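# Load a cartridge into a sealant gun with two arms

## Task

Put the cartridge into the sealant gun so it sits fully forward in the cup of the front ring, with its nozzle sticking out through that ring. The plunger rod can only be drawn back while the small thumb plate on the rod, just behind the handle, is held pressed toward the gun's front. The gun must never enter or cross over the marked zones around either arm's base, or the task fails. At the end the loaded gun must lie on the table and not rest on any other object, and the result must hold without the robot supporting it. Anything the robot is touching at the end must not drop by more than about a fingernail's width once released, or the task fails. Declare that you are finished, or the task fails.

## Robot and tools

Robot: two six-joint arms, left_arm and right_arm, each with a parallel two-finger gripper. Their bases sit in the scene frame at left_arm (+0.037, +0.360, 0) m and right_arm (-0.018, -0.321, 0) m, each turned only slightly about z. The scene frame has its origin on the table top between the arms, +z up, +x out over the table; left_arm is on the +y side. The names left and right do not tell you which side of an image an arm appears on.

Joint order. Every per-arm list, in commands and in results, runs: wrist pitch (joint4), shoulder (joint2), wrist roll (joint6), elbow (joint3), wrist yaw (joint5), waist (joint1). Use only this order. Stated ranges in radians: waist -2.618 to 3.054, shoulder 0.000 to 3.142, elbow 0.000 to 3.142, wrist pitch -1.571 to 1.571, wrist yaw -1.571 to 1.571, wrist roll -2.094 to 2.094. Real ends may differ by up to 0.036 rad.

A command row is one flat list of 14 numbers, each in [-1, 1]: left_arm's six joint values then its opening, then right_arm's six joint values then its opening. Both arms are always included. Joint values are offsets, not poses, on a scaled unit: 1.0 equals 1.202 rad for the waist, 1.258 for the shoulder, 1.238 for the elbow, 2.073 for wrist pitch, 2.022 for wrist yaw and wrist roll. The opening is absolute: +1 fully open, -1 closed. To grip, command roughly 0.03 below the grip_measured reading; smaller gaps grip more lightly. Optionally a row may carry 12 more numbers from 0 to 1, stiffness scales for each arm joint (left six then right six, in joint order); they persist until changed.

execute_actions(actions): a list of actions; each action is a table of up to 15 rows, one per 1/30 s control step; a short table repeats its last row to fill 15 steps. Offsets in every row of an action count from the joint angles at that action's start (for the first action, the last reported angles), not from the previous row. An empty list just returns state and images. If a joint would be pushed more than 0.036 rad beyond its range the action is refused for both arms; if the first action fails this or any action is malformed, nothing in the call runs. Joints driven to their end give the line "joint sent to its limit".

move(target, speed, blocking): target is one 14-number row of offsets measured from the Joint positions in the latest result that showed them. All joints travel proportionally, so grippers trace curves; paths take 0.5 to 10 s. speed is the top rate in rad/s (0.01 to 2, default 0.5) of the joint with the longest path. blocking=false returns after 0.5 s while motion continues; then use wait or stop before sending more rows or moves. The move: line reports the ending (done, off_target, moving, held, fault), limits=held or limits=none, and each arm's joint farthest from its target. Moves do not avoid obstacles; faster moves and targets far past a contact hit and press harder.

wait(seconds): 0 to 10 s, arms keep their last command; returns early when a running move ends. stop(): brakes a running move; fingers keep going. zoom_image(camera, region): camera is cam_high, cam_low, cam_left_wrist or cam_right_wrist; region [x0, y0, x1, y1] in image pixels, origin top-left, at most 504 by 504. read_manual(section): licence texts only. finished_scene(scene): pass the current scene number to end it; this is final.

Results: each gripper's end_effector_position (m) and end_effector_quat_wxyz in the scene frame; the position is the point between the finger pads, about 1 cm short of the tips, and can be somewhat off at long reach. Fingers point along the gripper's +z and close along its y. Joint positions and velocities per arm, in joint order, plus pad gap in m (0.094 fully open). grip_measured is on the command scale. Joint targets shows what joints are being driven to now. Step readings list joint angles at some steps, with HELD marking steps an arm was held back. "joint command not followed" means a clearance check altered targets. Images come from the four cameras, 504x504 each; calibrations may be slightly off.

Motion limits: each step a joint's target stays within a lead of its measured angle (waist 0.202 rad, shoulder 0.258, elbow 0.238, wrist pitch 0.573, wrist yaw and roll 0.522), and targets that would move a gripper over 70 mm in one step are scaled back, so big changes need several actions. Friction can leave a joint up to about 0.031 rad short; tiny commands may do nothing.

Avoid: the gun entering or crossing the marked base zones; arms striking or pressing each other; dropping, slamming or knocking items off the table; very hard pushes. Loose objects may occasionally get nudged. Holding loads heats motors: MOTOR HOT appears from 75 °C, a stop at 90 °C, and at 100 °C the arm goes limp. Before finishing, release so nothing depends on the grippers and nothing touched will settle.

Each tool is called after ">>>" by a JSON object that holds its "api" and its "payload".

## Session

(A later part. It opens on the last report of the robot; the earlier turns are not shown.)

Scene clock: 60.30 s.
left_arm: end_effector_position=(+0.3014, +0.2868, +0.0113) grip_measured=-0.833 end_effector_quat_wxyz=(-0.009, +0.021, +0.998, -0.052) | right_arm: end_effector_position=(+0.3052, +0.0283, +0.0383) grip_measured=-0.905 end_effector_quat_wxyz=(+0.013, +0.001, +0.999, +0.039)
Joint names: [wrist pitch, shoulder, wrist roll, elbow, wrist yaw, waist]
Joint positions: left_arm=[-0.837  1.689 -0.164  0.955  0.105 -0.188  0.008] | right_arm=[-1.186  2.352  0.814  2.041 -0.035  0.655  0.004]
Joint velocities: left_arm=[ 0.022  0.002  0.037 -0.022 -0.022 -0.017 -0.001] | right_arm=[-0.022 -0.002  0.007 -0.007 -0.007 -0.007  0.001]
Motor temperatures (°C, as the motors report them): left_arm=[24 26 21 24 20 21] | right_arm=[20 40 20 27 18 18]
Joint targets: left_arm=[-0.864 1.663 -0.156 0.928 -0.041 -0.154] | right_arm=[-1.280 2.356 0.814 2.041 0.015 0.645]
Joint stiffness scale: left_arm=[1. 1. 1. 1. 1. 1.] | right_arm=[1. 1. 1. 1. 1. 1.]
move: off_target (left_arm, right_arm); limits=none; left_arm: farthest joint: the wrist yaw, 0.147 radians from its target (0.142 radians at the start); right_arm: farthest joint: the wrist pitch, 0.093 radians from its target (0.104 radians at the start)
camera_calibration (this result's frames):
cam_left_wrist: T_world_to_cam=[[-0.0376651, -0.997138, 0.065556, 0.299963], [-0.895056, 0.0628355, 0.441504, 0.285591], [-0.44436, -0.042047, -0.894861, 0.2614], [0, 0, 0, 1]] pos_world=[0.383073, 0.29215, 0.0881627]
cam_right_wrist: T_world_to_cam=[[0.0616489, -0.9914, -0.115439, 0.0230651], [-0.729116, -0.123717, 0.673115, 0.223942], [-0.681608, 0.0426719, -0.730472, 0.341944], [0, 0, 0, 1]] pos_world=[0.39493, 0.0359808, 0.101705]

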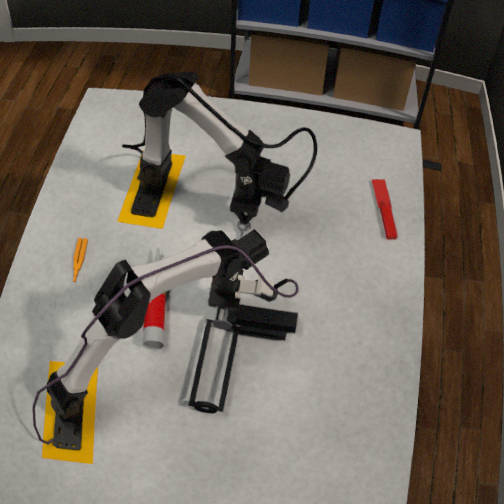

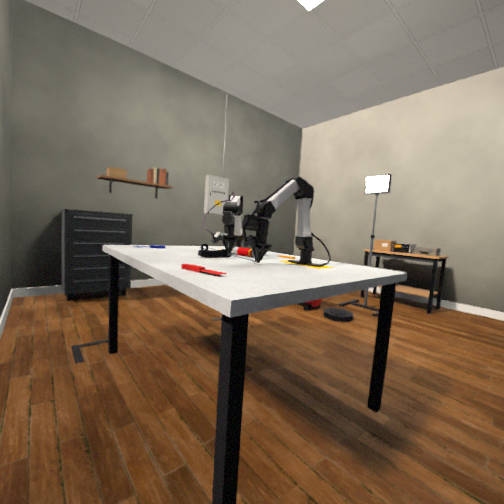

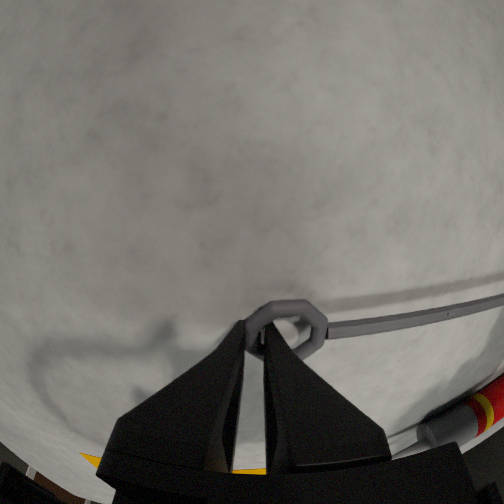

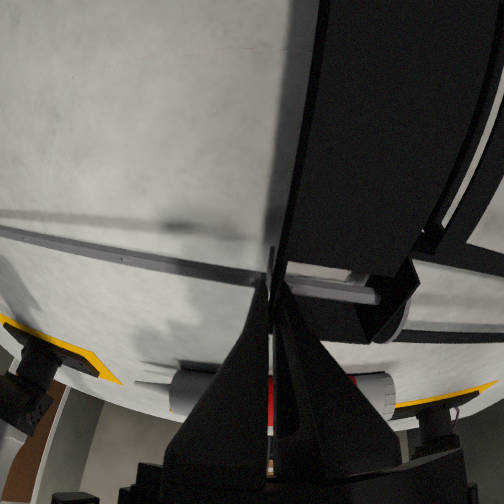

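>>> {"api": "execute_actions", "payload": {"actions": [[[0,0,0,0,0,0,-1,0,0,0,0,0,0,-0.5]]]}}

>>> {"api": "move", "payload": {"target": [0,0,0,0,0,0,-1,-0.05,-0.1,0,0,0,0,-0.5], "speed": 0.3}}

>>> {"api": "move", "payload": {"target": [0,0,0,0,0,0,-1,0,-0.26,-0.70,-0.345,0.02,0.262,1], "speed": 0.9}}

Scene clock: 62.27 s.
left_arm: end_effector_position=(+0.2998, +0.2851, +0.0115) grip_measured=-0.833 end_effector_quat_wxyz=(-0.013, +0.020, +0.998, -0.057) | right_arm: end_effector_position=(+0.3060, +0.0321, +0.0395) grip_measured=-0.502 end_effector_quat_wxyz=(+0.014, +0.000, +0.999, +0.048)
Joint names: [wrist pitch, shoulder, wrist roll, elbow, wrist yaw, waist]
Joint positions: left_arm=[-0.842  1.689 -0.166  0.955  0.116 -0.188  0.008] | right_arm=[-1.173  2.35   0.814  2.041 -0.045  0.655  0.023]
Joint velocities: left_arm=[-0.037 -0.012 -0.007 -0.002 -0.022  0.002 -0.001] | right_arm=[-0.007  0.007  0.007 -0.012  0.007  0.012 -0.001]
Motor temperatures (°C, as the motors report them): left_arm=[24 26 21 24 20 21] | right_arm=[20 41 20 27 18 18]
Joint targets: left_arm=[-0.837 1.689 -0.164 0.955 0.105 -0.188] | right_arm=[-1.186 2.352 0.814 2.041 -0.034 0.655]
Joint stiffness scale: left_arm=[1. 1. 1. 1. 1. 1.] | right_arm=[1. 1. 1. 1. 1. 1.]
Step readings (joint positions):
0: left_arm=[-0.837 1.689 -0.164 0.955 0.105 -0.188] | right_arm=[-1.187 2.352 0.814 2.041 -0.034 0.655]
1: left_arm=[-0.837 1.689 -0.164 0.955 0.114 -0.188] | right_arm=[-1.180 2.351 0.814 2.041 -0.041 0.655]
2: left_arm=[-0.838 1.689 -0.164 0.955 0.115 -0.188] | right_arm=[-1.174 2.350 0.814 2.041 -0.043 0.655]
4: left_arm=[-0.840 1.689 -0.165 0.955 0.116 -0.188] | right_arm=[-1.173 2.350 0.814 2.041 -0.045 0.655]
8: left_arm=[-0.842 1.689 -0.165 0.955 0.116 -0.188] | right_arm=[-1.173 2.350 0.814 2.041 -0.045 0.655]
15: Joint positions above
camera_calibration (this result's frames):
cam_left_wrist: T_world_to_cam=[[-0.0352367, -0.996519, 0.0755532, 0.297171], [-0.891907, 0.0654625, 0.447456, 0.282408], [-0.450844, -0.0516196, -0.891109, 0.265436], [0, 0, 0, 1]] pos_world=[0.382023, 0.291351, 0.087715]
cam_right_wrist: T_world_to_cam=[[0.0632067, -0.989141, -0.132687, 0.0270783], [-0.730996, -0.136401, 0.66861, 0.225334], [-0.679448, 0.0547328, -0.731679, 0.342186], [0, 0, 0, 1]] pos_world=[0.395505, 0.0387912, 0.103303]

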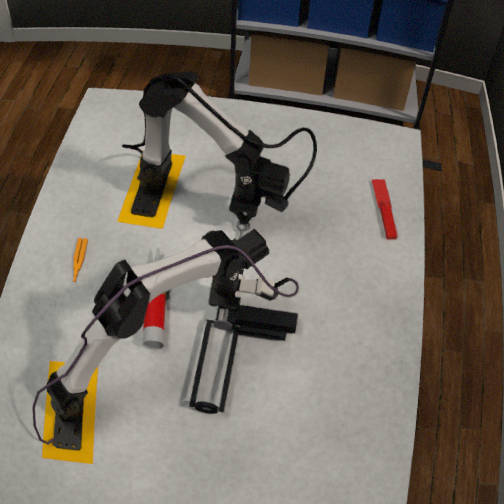

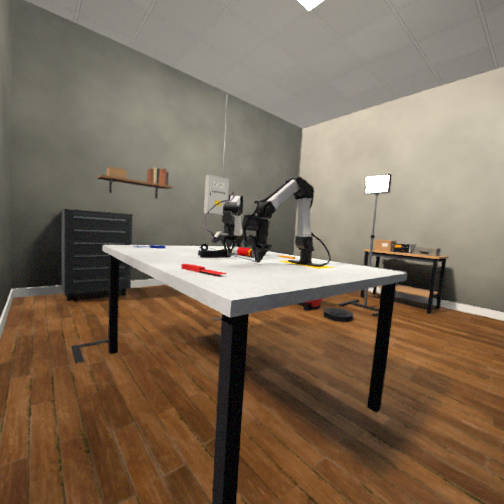

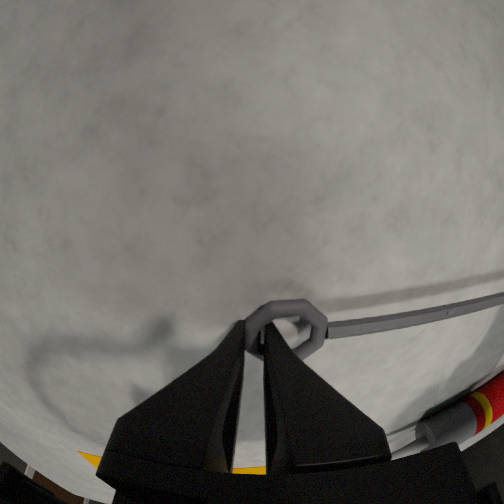

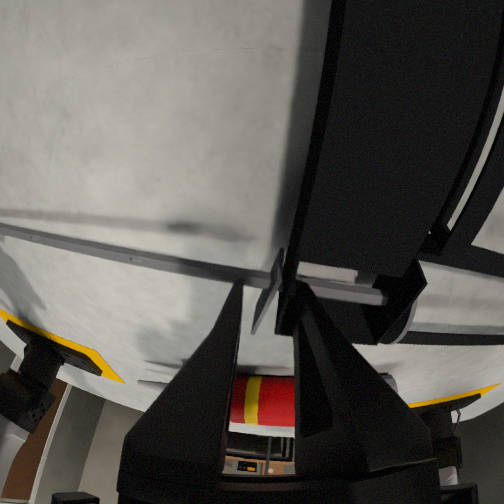

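Scene clock: 63.33 s.
left_arm: end_effector_position=(+0.2982, +0.2850, +0.0116) grip_measured=-0.833 end_effector_quat_wxyz=(-0.016, +0.018, +0.998, -0.057) | right_arm: end_effector_position=(+0.2952, +0.0208, +0.0949) grip_measured=-0.502 end_effector_quat_wxyz=(+0.028, -0.000, +0.998, +0.062)
Joint names: [wrist pitch, shoulder, wrist roll, elbow, wrist yaw, waist]
Joint positions: left_arm=[-0.848  1.689 -0.17   0.955  0.119 -0.188  0.008] | right_arm=[-1.262  2.222  0.814  2.041 -0.045  0.655  0.023]
Joint velocities: left_arm=[ 0.022  0.002 -0.051  0.002 -0.051 -0.012  0.   ] | right_arm=[ 0.007 -0.007  0.022  0.012 -0.022  0.002  0.001]
Motor temperatures (°C, as the motors report them): left_arm=[24 26 21 24 20 21] | right_arm=[20 41 20 27 18 18]
Joint targets: left_arm=[-0.842 1.689 -0.166 0.955 0.116 -0.188] | right_arm=[-1.277 2.224 0.814 2.041 -0.045 0.655]
Joint stiffness scale: left_arm=[1. 1. 1. 1. 1. 1.] | right_arm=[1. 1. 1. 1. 1. 1.]
move: done; limits=none; left_arm: farthest joint: the wrist pitch, 0.006 radians from its target (0.000 radians at the start); right_arm: farthest joint: the wrist pitch, 0.015 radians from its target (0.103 radians at the start)
camera_calibration (this result's frames):
cam_left_wrist: T_world_to_cam=[[-0.0305403, -0.996591, 0.0766385, 0.295643], [-0.889057, 0.0621241, 0.453561, 0.281043], [-0.456776, -0.0542841, -0.887924, 0.26728], [0, 0, 0, 1]] pos_world=[0.380979, 0.291685, 0.0871961]
cam_right_wrist: T_world_to_cam=[[0.0671966, -0.984891, -0.159607, 0.025217], [-0.748729, -0.155509, 0.644378, 0.186798], [-0.659462, 0.0762022, -0.747866, 0.371174], [0, 0, 0, 1]] pos_world=[0.382942, 0.0256005, 0.161245]

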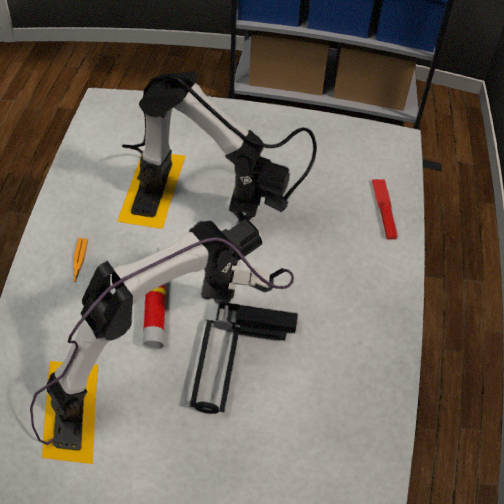

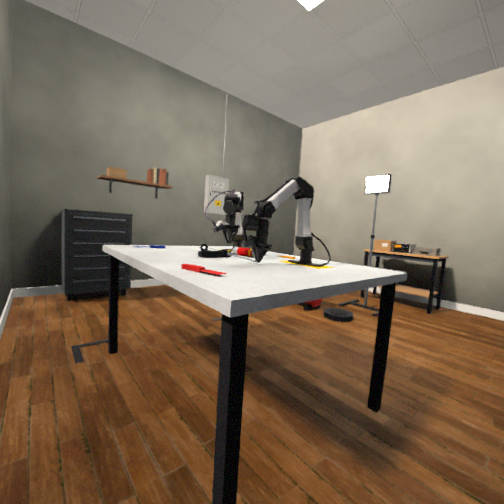

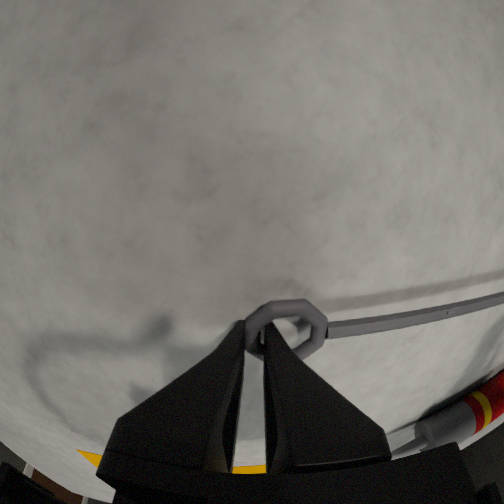

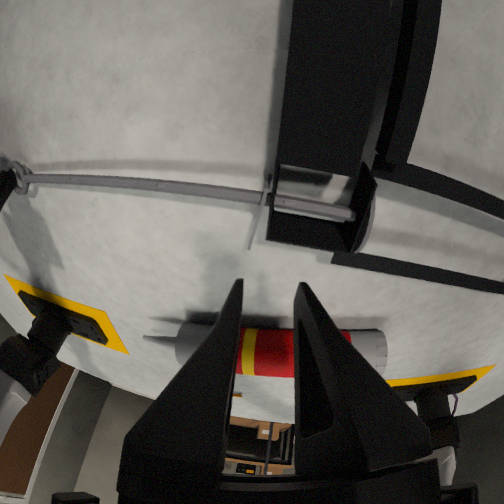

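Scene clock: 65.83 s.
left_arm: end_effector_position=(+0.2969, +0.2850, +0.0116) grip_measured=-0.833 end_effector_quat_wxyz=(-0.019, +0.015, +0.998, -0.057) | right_arm: end_effector_position=(+0.1402, +0.0118, +0.1087) grip_measured=+1.000 end_effector_quat_wxyz=(-0.016, +0.756, -0.654, -0.012)
Joint names: [wrist pitch, shoulder, wrist roll, elbow, wrist yaw, waist]
Joint positions: left_arm=[-0.853  1.689 -0.175  0.955  0.12  -0.188  0.008] | right_arm=[-1.26   1.907 -0.594  1.634 -0.016  0.963  0.094]
Joint velocities: left_arm=[-0.007 -0.007 -0.007 -0.022  0.037 -0.012  0.   ] | right_arm=[ 0.007 -0.007  0.022  0.017 -0.051  0.007  0.   ]
Motor temperatures (°C, as the motors report them): left_arm=[23 26 21 24 20 21] | right_arm=[20 41 20 27 18 18]
Joint targets: left_arm=[-0.848 1.689 -0.170 0.955 0.118 -0.188] | right_arm=[-1.261 1.895 -0.601 1.614 -0.004 0.970]
Joint stiffness scale: left_arm=[1. 1. 1. 1. 1. 1.] | right_arm=[1. 1. 1. 1. 1. 1.]
move: done; limits=none; left_arm: farthest joint: the wrist pitch, 0.005 radians from its target (0.000 radians at the start); right_arm: farthest joint: the elbow, 0.020 radians from its target (0.428 radians at the start)
camera_calibration (this result's frames):
cam_left_wrist: T_world_to_cam=[[-0.025525, -0.996701, 0.0770384, 0.294149], [-0.886567, 0.0581766, 0.458928, 0.280159], [-0.461896, -0.0565855, -0.885127, 0.268858], [0, 0, 0, 1]] pos_world=[0.380073, 0.292093, 0.0867402]
cam_right_wrist: T_world_to_cam=[[0.978458, 0.204364, -0.0292276, -0.126995], [0.170702, -0.721283, 0.671276, -0.0646866], [0.116104, -0.661805, -0.740631, 0.179238], [0, 0, 0, 1]] pos_world=[0.114491, 0.0979164, 0.17246]

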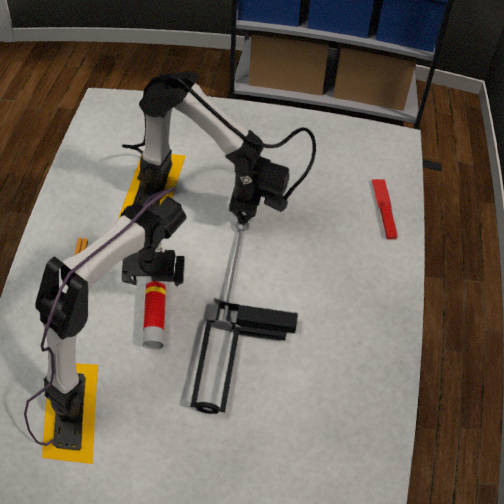

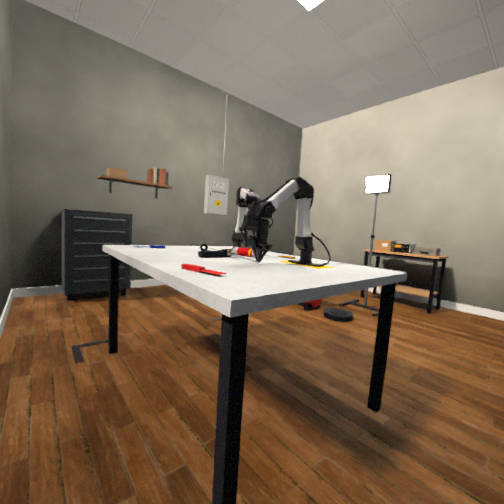

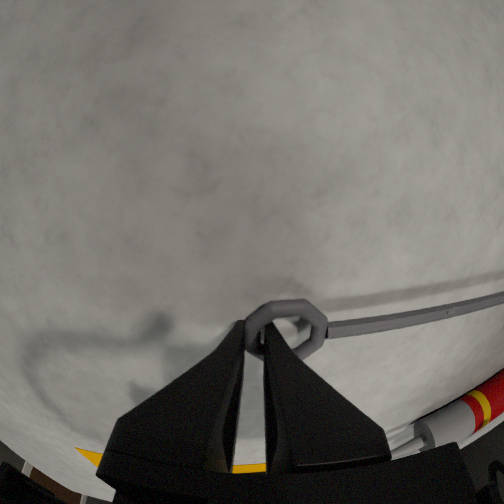

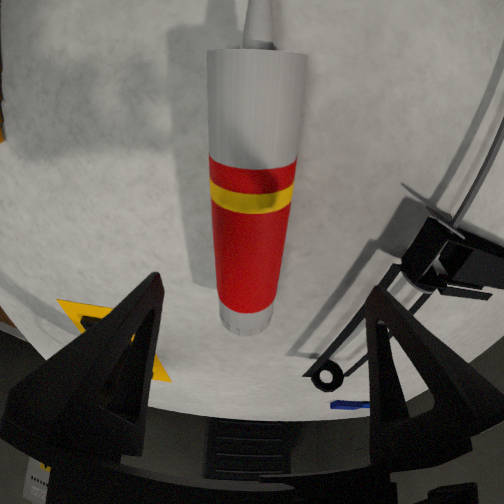

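>>> {"api": "move", "payload": {"target": [0,0,0,0,0,0,-1,0.136,0.048,0,-0.222,0,0.02,1], "speed": 0.35}}

>>> {"api": "execute_actions", "payload": {"actions": [[[0,0,0,0,0,0,-1,0,0,0,0,0,0,0.2]],[[0,0,0,0,0,0,-1,0,0,0,0,0,0,-0.1]]]}}

Scene clock: 68.37 s.
left_arm: end_effector_position=(+0.2956, +0.2850, +0.0117) grip_measured=-0.833 end_effector_quat_wxyz=(-0.022, +0.013, +0.998, -0.058) | right_arm: end_effector_position=(+0.1306, +0.0035, +0.0276) grip_measured=+1.000 end_effector_quat_wxyz=(+0.003, +0.761, -0.649, -0.007)
Joint names: [wrist pitch, shoulder, wrist roll, elbow, wrist yaw, waist]
Joint positions: left_arm=[-0.859  1.689 -0.179  0.955  0.122 -0.188  0.008] | right_arm=[-0.99   1.957 -0.595  1.375 -0.016  0.977  0.094]
Joint velocities: left_arm=[-0.051  0.012 -0.081  0.007 -0.022 -0.002 -0.   ] | right_arm=[ 0.007 -0.002  0.007  0.002 -0.095 -0.002  0.   ]
Motor temperatures (°C, as the motors report them): left_arm=[23 26 21 24 20 21] | right_arm=[20 41 20 27 18 19]
Joint targets: left_arm=[-0.853 1.689 -0.175 0.955 0.120 -0.188] | right_arm=[-0.978 1.967 -0.594 1.359 -0.016 0.987]
Joint stiffness scale: left_arm=[1. 1. 1. 1. 1. 1.] | right_arm=[1. 1. 1. 1. 1. 1.]
move: done; limits=none; left_arm: farthest joint: the wrist pitch, 0.006 radians from its target (0.000 radians at the start); right_arm: farthest joint: the elbow, 0.016 radians from its target (0.275 radians at the start)
camera_calibration (this result's frames):
cam_left_wrist: T_world_to_cam=[[-0.0204858, -0.996762, 0.0777564, 0.292577], [-0.883989, 0.0543902, 0.464333, 0.279195], [-0.467058, -0.0592236, -0.882241, 0.270535], [0, 0, 0, 1]] pos_world=[0.379154, 0.292467, 0.0862877]
cam_right_wrist: T_world_to_cam=[[0.974726, 0.217096, -0.0527197, -0.117166], [0.192253, -0.69492, 0.692911, -0.0180982], [0.113792, -0.685534, -0.719093, 0.114582], [0, 0, 0, 1]] pos_world=[0.104645, 0.0914094, 0.0887589]

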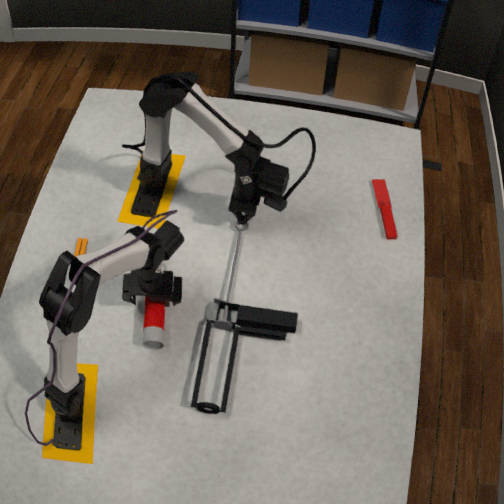

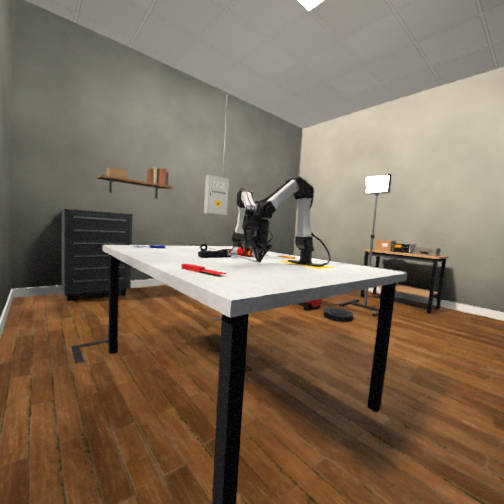

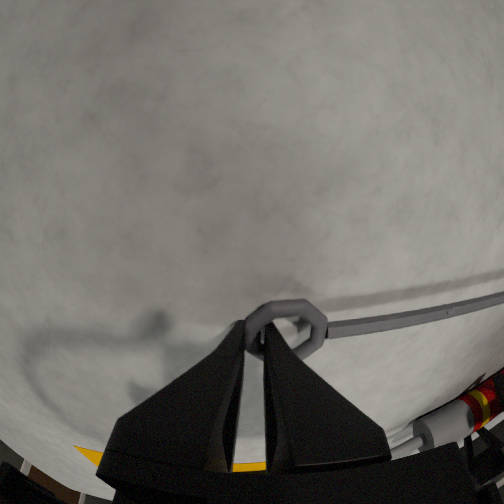

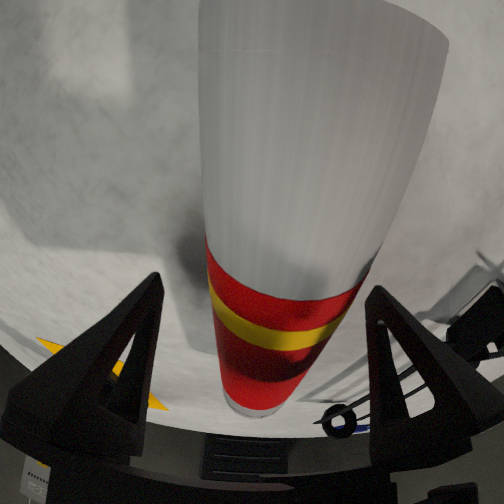

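Scene clock: 69.37 s.
left_arm: end_effector_position=(+0.2930, +0.2849, +0.0118) grip_measured=-0.833 end_effector_quat_wxyz=(-0.028, +0.008, +0.998, -0.058) | right_arm: end_effector_position=(+0.1310, +0.0039, +0.0276) grip_measured=+0.032 end_effector_quat_wxyz=(+0.001, +0.761, -0.649, -0.007)
Joint names: [wrist pitch, shoulder, wrist roll, elbow, wrist yaw, waist]
Joint positions: left_arm=[-0.869  1.689 -0.188  0.955  0.125 -0.188  0.008] | right_arm=[-0.988  1.957 -0.595  1.375 -0.014  0.977  0.048]
Joint velocities: left_arm=[-0.037 -0.007 -0.022  0.022 -0.037 -0.022 -0.   ] | right_arm=[ 0.007  0.002  0.007  0.002 -0.007  0.002 -0.001]
Motor temperatures (°C, as the motors report them): left_arm=[23 26 21 24 20 21] | right_arm=[20 41 20 27 18 18]
Joint targets: left_arm=[-0.864 1.689 -0.184 0.955 0.124 -0.188] | right_arm=[-0.990 1.957 -0.595 1.375 -0.016 0.977]
Joint stiffness scale: left_arm=[1. 1. 1. 1. 1. 1.] | right_arm=[1. 1. 1. 1. 1. 1.]
Step readings (joint positions; steps 1 to 15: 1st action; 16 to 30: 2nd action):
0: left_arm=[-0.859 1.689 -0.179 0.955 0.122 -0.188] | right_arm=[-0.990 1.957 -0.595 1.375 -0.016 0.977]
1: left_arm=[-0.859 1.689 -0.180 0.955 0.122 -0.188] | right_arm=[-0.990 1.957 -0.595 1.375 -0.016 0.977]
2: left_arm=[-0.860 1.689 -0.181 0.955 0.122 -0.188] | right_arm=[-0.990 1.957 -0.595 1.375 -0.016 0.977]
4: left_arm=[-0.862 1.689 -0.182 0.955 0.123 -0.188] | right_arm=[-0.990 1.957 -0.595 1.375 -0.016 0.977]
8: left_arm=[-0.863 1.689 -0.183 0.955 0.124 -0.188] | right_arm=[-0.990 1.957 -0.595 1.375 -0.016 0.977]
15: left_arm=[-0.864 1.689 -0.184 0.955 0.124 -0.188] | right_arm=[-0.990 1.957 -0.595 1.375 -0.016 0.977]
16: left_arm=[-0.864 1.689 -0.184 0.955 0.124 -0.188] | right_arm=[-0.988 1.957 -0.595 1.375 -0.011 0.977]
17: left_arm=[-0.865 1.689 -0.185 0.955 0.124 -0.188] | right_arm=[-0.988 1.957 -0.594 1.375 -0.013 0.977]
19: left_arm=[-0.867 1.689 -0.186 0.955 0.125 -0.188] | right_arm=[-0.988 1.957 -0.595 1.375 -0.014 0.977]
23: left_arm=[-0.868 1.689 -0.188 0.955 0.125 -0.188] | right_arm=[-0.988 1.957 -0.595 1.375 -0.014 0.977]
30: Joint positions above
camera_calibration (this result's frames):
cam_left_wrist: T_world_to_cam=[[-0.0107962, -0.996836, 0.0787447, 0.289626], [-0.878896, 0.0470169, 0.474691, 0.277336], [-0.476891, -0.0640836, -0.876623, 0.273647], [0, 0, 0, 1]] pos_world=[0.377376, 0.293207, 0.0854297]
cam_right_wrist: T_world_to_cam=[[0.974847, 0.217169, -0.0501177, -0.117804], [0.190625, -0.695909, 0.692368, -0.0176775], [0.115484, -0.684506, -0.719802, 0.114593], [0, 0, 0, 1]] pos_world=[0.104977, 0.091721, 0.0888193]

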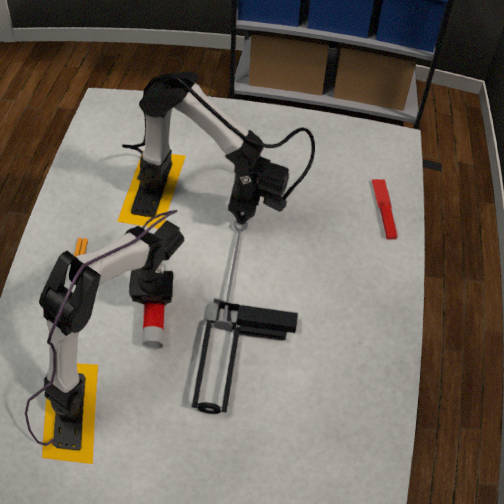

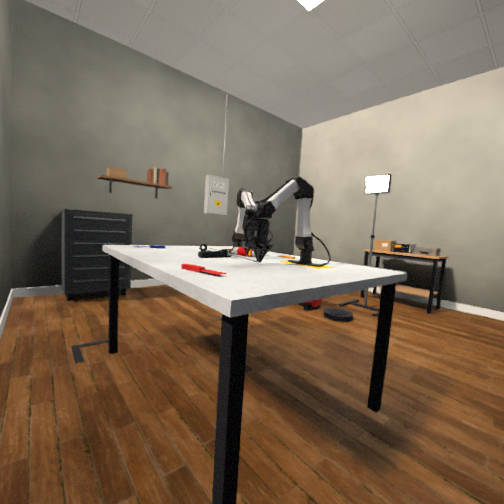

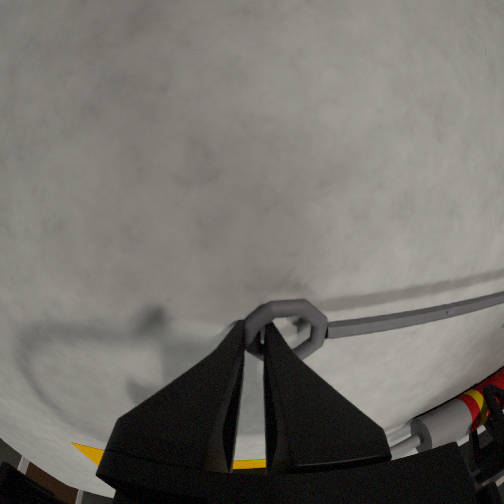

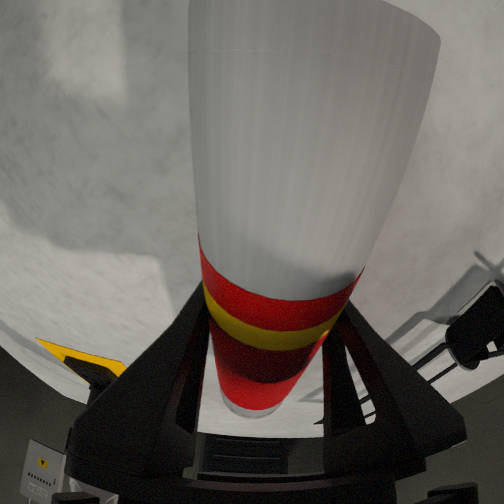

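>>> {"api": "move", "payload": {"target": [0.003,0,0.002,0,0,0,-1,-0.13,-0.04,0.1,0.2,0,0,-0.05], "speed": 0.4}}

>>> {"api": "move", "payload": {"target": [0.003,0,0.002,0,0,0,-1,0,0,1,0,0,0,-0.05], "speed": 1.2}}

Scene clock: 71.07 s.
left_arm: end_effector_position=(+0.2921, +0.2849, +0.0119) grip_measured=-0.833 end_effector_quat_wxyz=(-0.030, +0.006, +0.998, -0.059) | right_arm: end_effector_position=(+0.1339, +0.0100, +0.0881) grip_measured=+0.032 end_effector_quat_wxyz=(-0.005, -0.694, +0.720, +0.006)
Joint names: [wrist pitch, shoulder, wrist roll, elbow, wrist yaw, waist]
Joint positions: left_arm=[-0.872  1.689 -0.191  0.955  0.127 -0.188  0.008] | right_arm=[-1.233  1.937 -0.399  1.593 -0.014  0.977  0.048]
Joint velocities: left_arm=[ 0.066 -0.007 -0.051 -0.017  0.007 -0.002  0.   ] | right_arm=[-0.022  0.002 -0.051  0.002 -0.095  0.012  0.002]
Motor temperatures (°C, as the motors report them): left_arm=[23 26 21 24 20 21] | right_arm=[20 41 20 27 18 18]
Joint targets: left_arm=[-0.863 1.689 -0.184 0.955 0.125 -0.188] | right_arm=[-1.257 1.907 -0.393 1.622 -0.014 0.977]
Joint stiffness scale: left_arm=[1. 1. 1. 1. 1. 1.] | right_arm=[1. 1. 1. 1. 1. 1.]
move: off_target (right_arm); limits=none; left_arm: farthest joint: the wrist pitch, 0.010 radians from its target (0.006 radians at the start); right_arm: farthest joint: the shoulder, 0.030 radians from its target (0.050 radians at the start)
camera_calibration (this result's frames):
cam_left_wrist: T_world_to_cam=[[-0.00704985, -0.99685, 0.0789979, 0.2885], [-0.87715, 0.0440985, 0.478187, 0.276835], [-0.480165, -0.0659219, -0.874698, 0.274738], [0, 0, 0, 1]] pos_world=[0.37678, 0.293494, 0.0851429]
cam_right_wrist: T_world_to_cam=[[0.998241, 0.0230573, -0.0546173, -0.119649], [0.0546808, -0.714047, 0.697959, -0.0379826], [-0.0229063, -0.699718, -0.714052, 0.180121], [0, 0, 0, 1]] pos_world=[0.125641, 0.101671, 0.148591]

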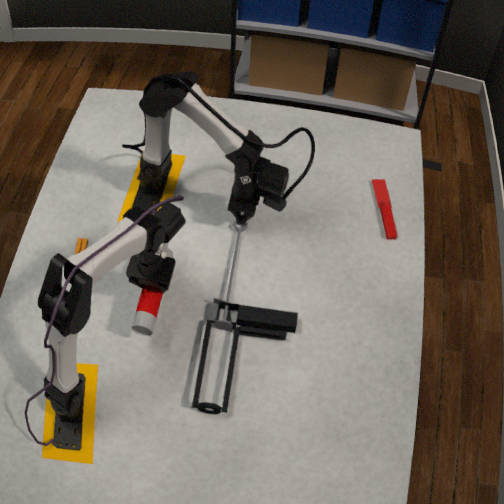

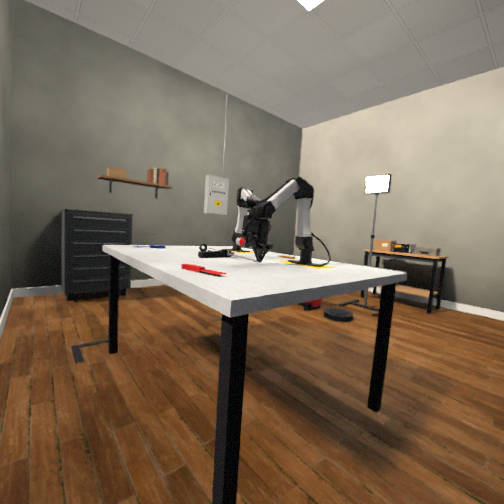

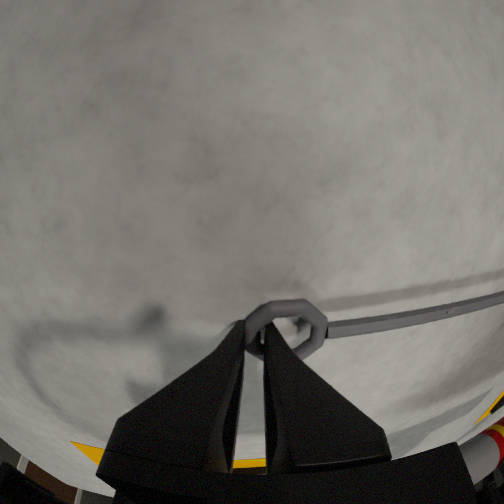

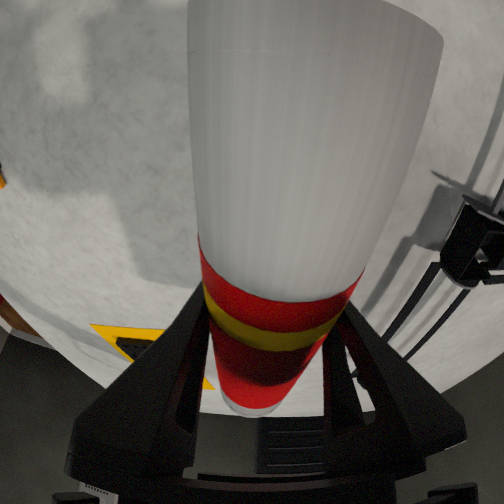

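Scene clock: 73.73 s.
left_arm: end_effector_position=(+0.2915, +0.2849, +0.0119) grip_measured=-0.833 end_effector_quat_wxyz=(-0.031, +0.005, +0.998, -0.059) | right_arm: end_effector_position=(+0.1341, +0.0099, +0.0844) grip_measured=+0.032 end_effector_quat_wxyz=(-0.008, +0.239, +0.971, -0.006)
Joint names: [wrist pitch, shoulder, wrist roll, elbow, wrist yaw, waist]
Joint positions: left_arm=[-0.875  1.689 -0.194  0.955  0.127 -0.188  0.008] | right_arm=[-1.231  1.947  1.617  1.593 -0.012  0.977  0.048]
Joint velocities: left_arm=[ 0.022 -0.002 -0.007  0.012 -0.022 -0.012 -0.002] | right_arm=[-0.007 -0.012 -0.007  0.007  0.007 -0.012  0.   ]
Motor temperatures (°C, as the motors report them): left_arm=[23 26 21 24 20 21] | right_arm=[20 41 20 27 18 18]
Joint targets: left_arm=[-0.866 1.689 -0.187 0.955 0.126 -0.188] | right_arm=[-1.233 1.937 1.623 1.593 -0.014 0.977]
Joint stiffness scale: left_arm=[1. 1. 1. 1. 1. 1.] | right_arm=[1. 1. 1. 1. 1. 1.]
move: done; limits=none; left_arm: farthest joint: the wrist pitch, 0.009 radians from its target (0.007 radians at the start); right_arm: farthest joint: the shoulder, 0.010 radians from its target (0.000 radians at the start)
camera_calibration (this result's frames):
cam_left_wrist: T_world_to_cam=[[-0.00452045, -0.996858, 0.0790754, 0.287762], [-0.875793, 0.0421144, 0.480846, 0.276371], [-0.482666, -0.0670801, -0.873232, 0.275496], [0, 0, 0, 1]] pos_world=[0.376317, 0.293699, 0.0849252]
cam_right_wrist: T_world_to_cam=[[-0.409783, -0.911842, -0.0249476, 0.0754707], [-0.650509, 0.272949, 0.708757, 0.0484158], [-0.639465, 0.306665, -0.705011, 0.249413], [0, 0, 0, 1]] pos_world=[0.221912, -0.020884, 0.143407]

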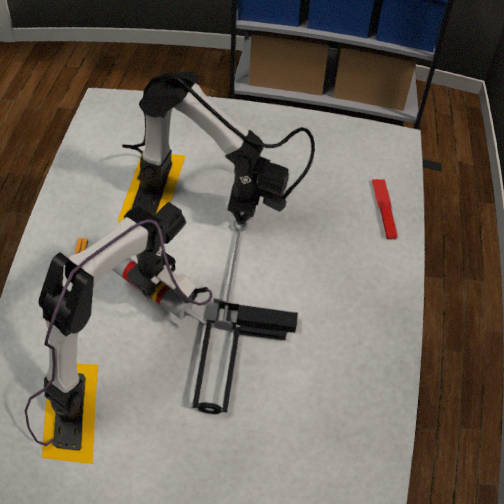

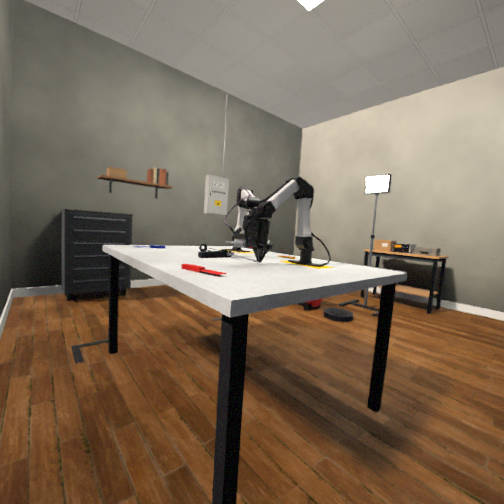

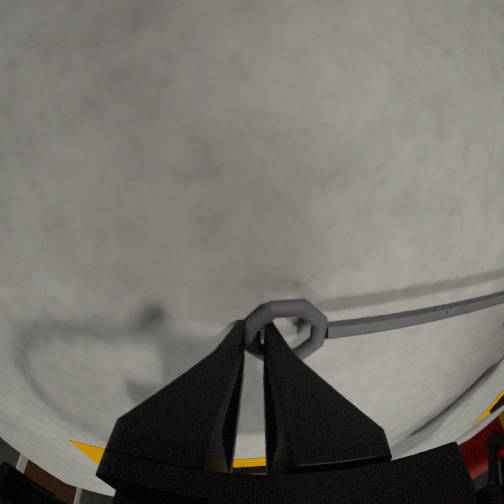

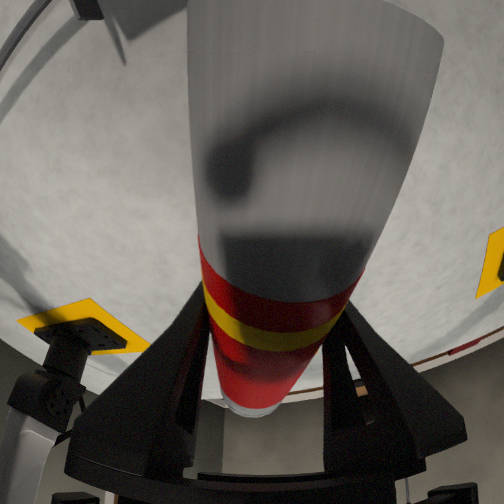

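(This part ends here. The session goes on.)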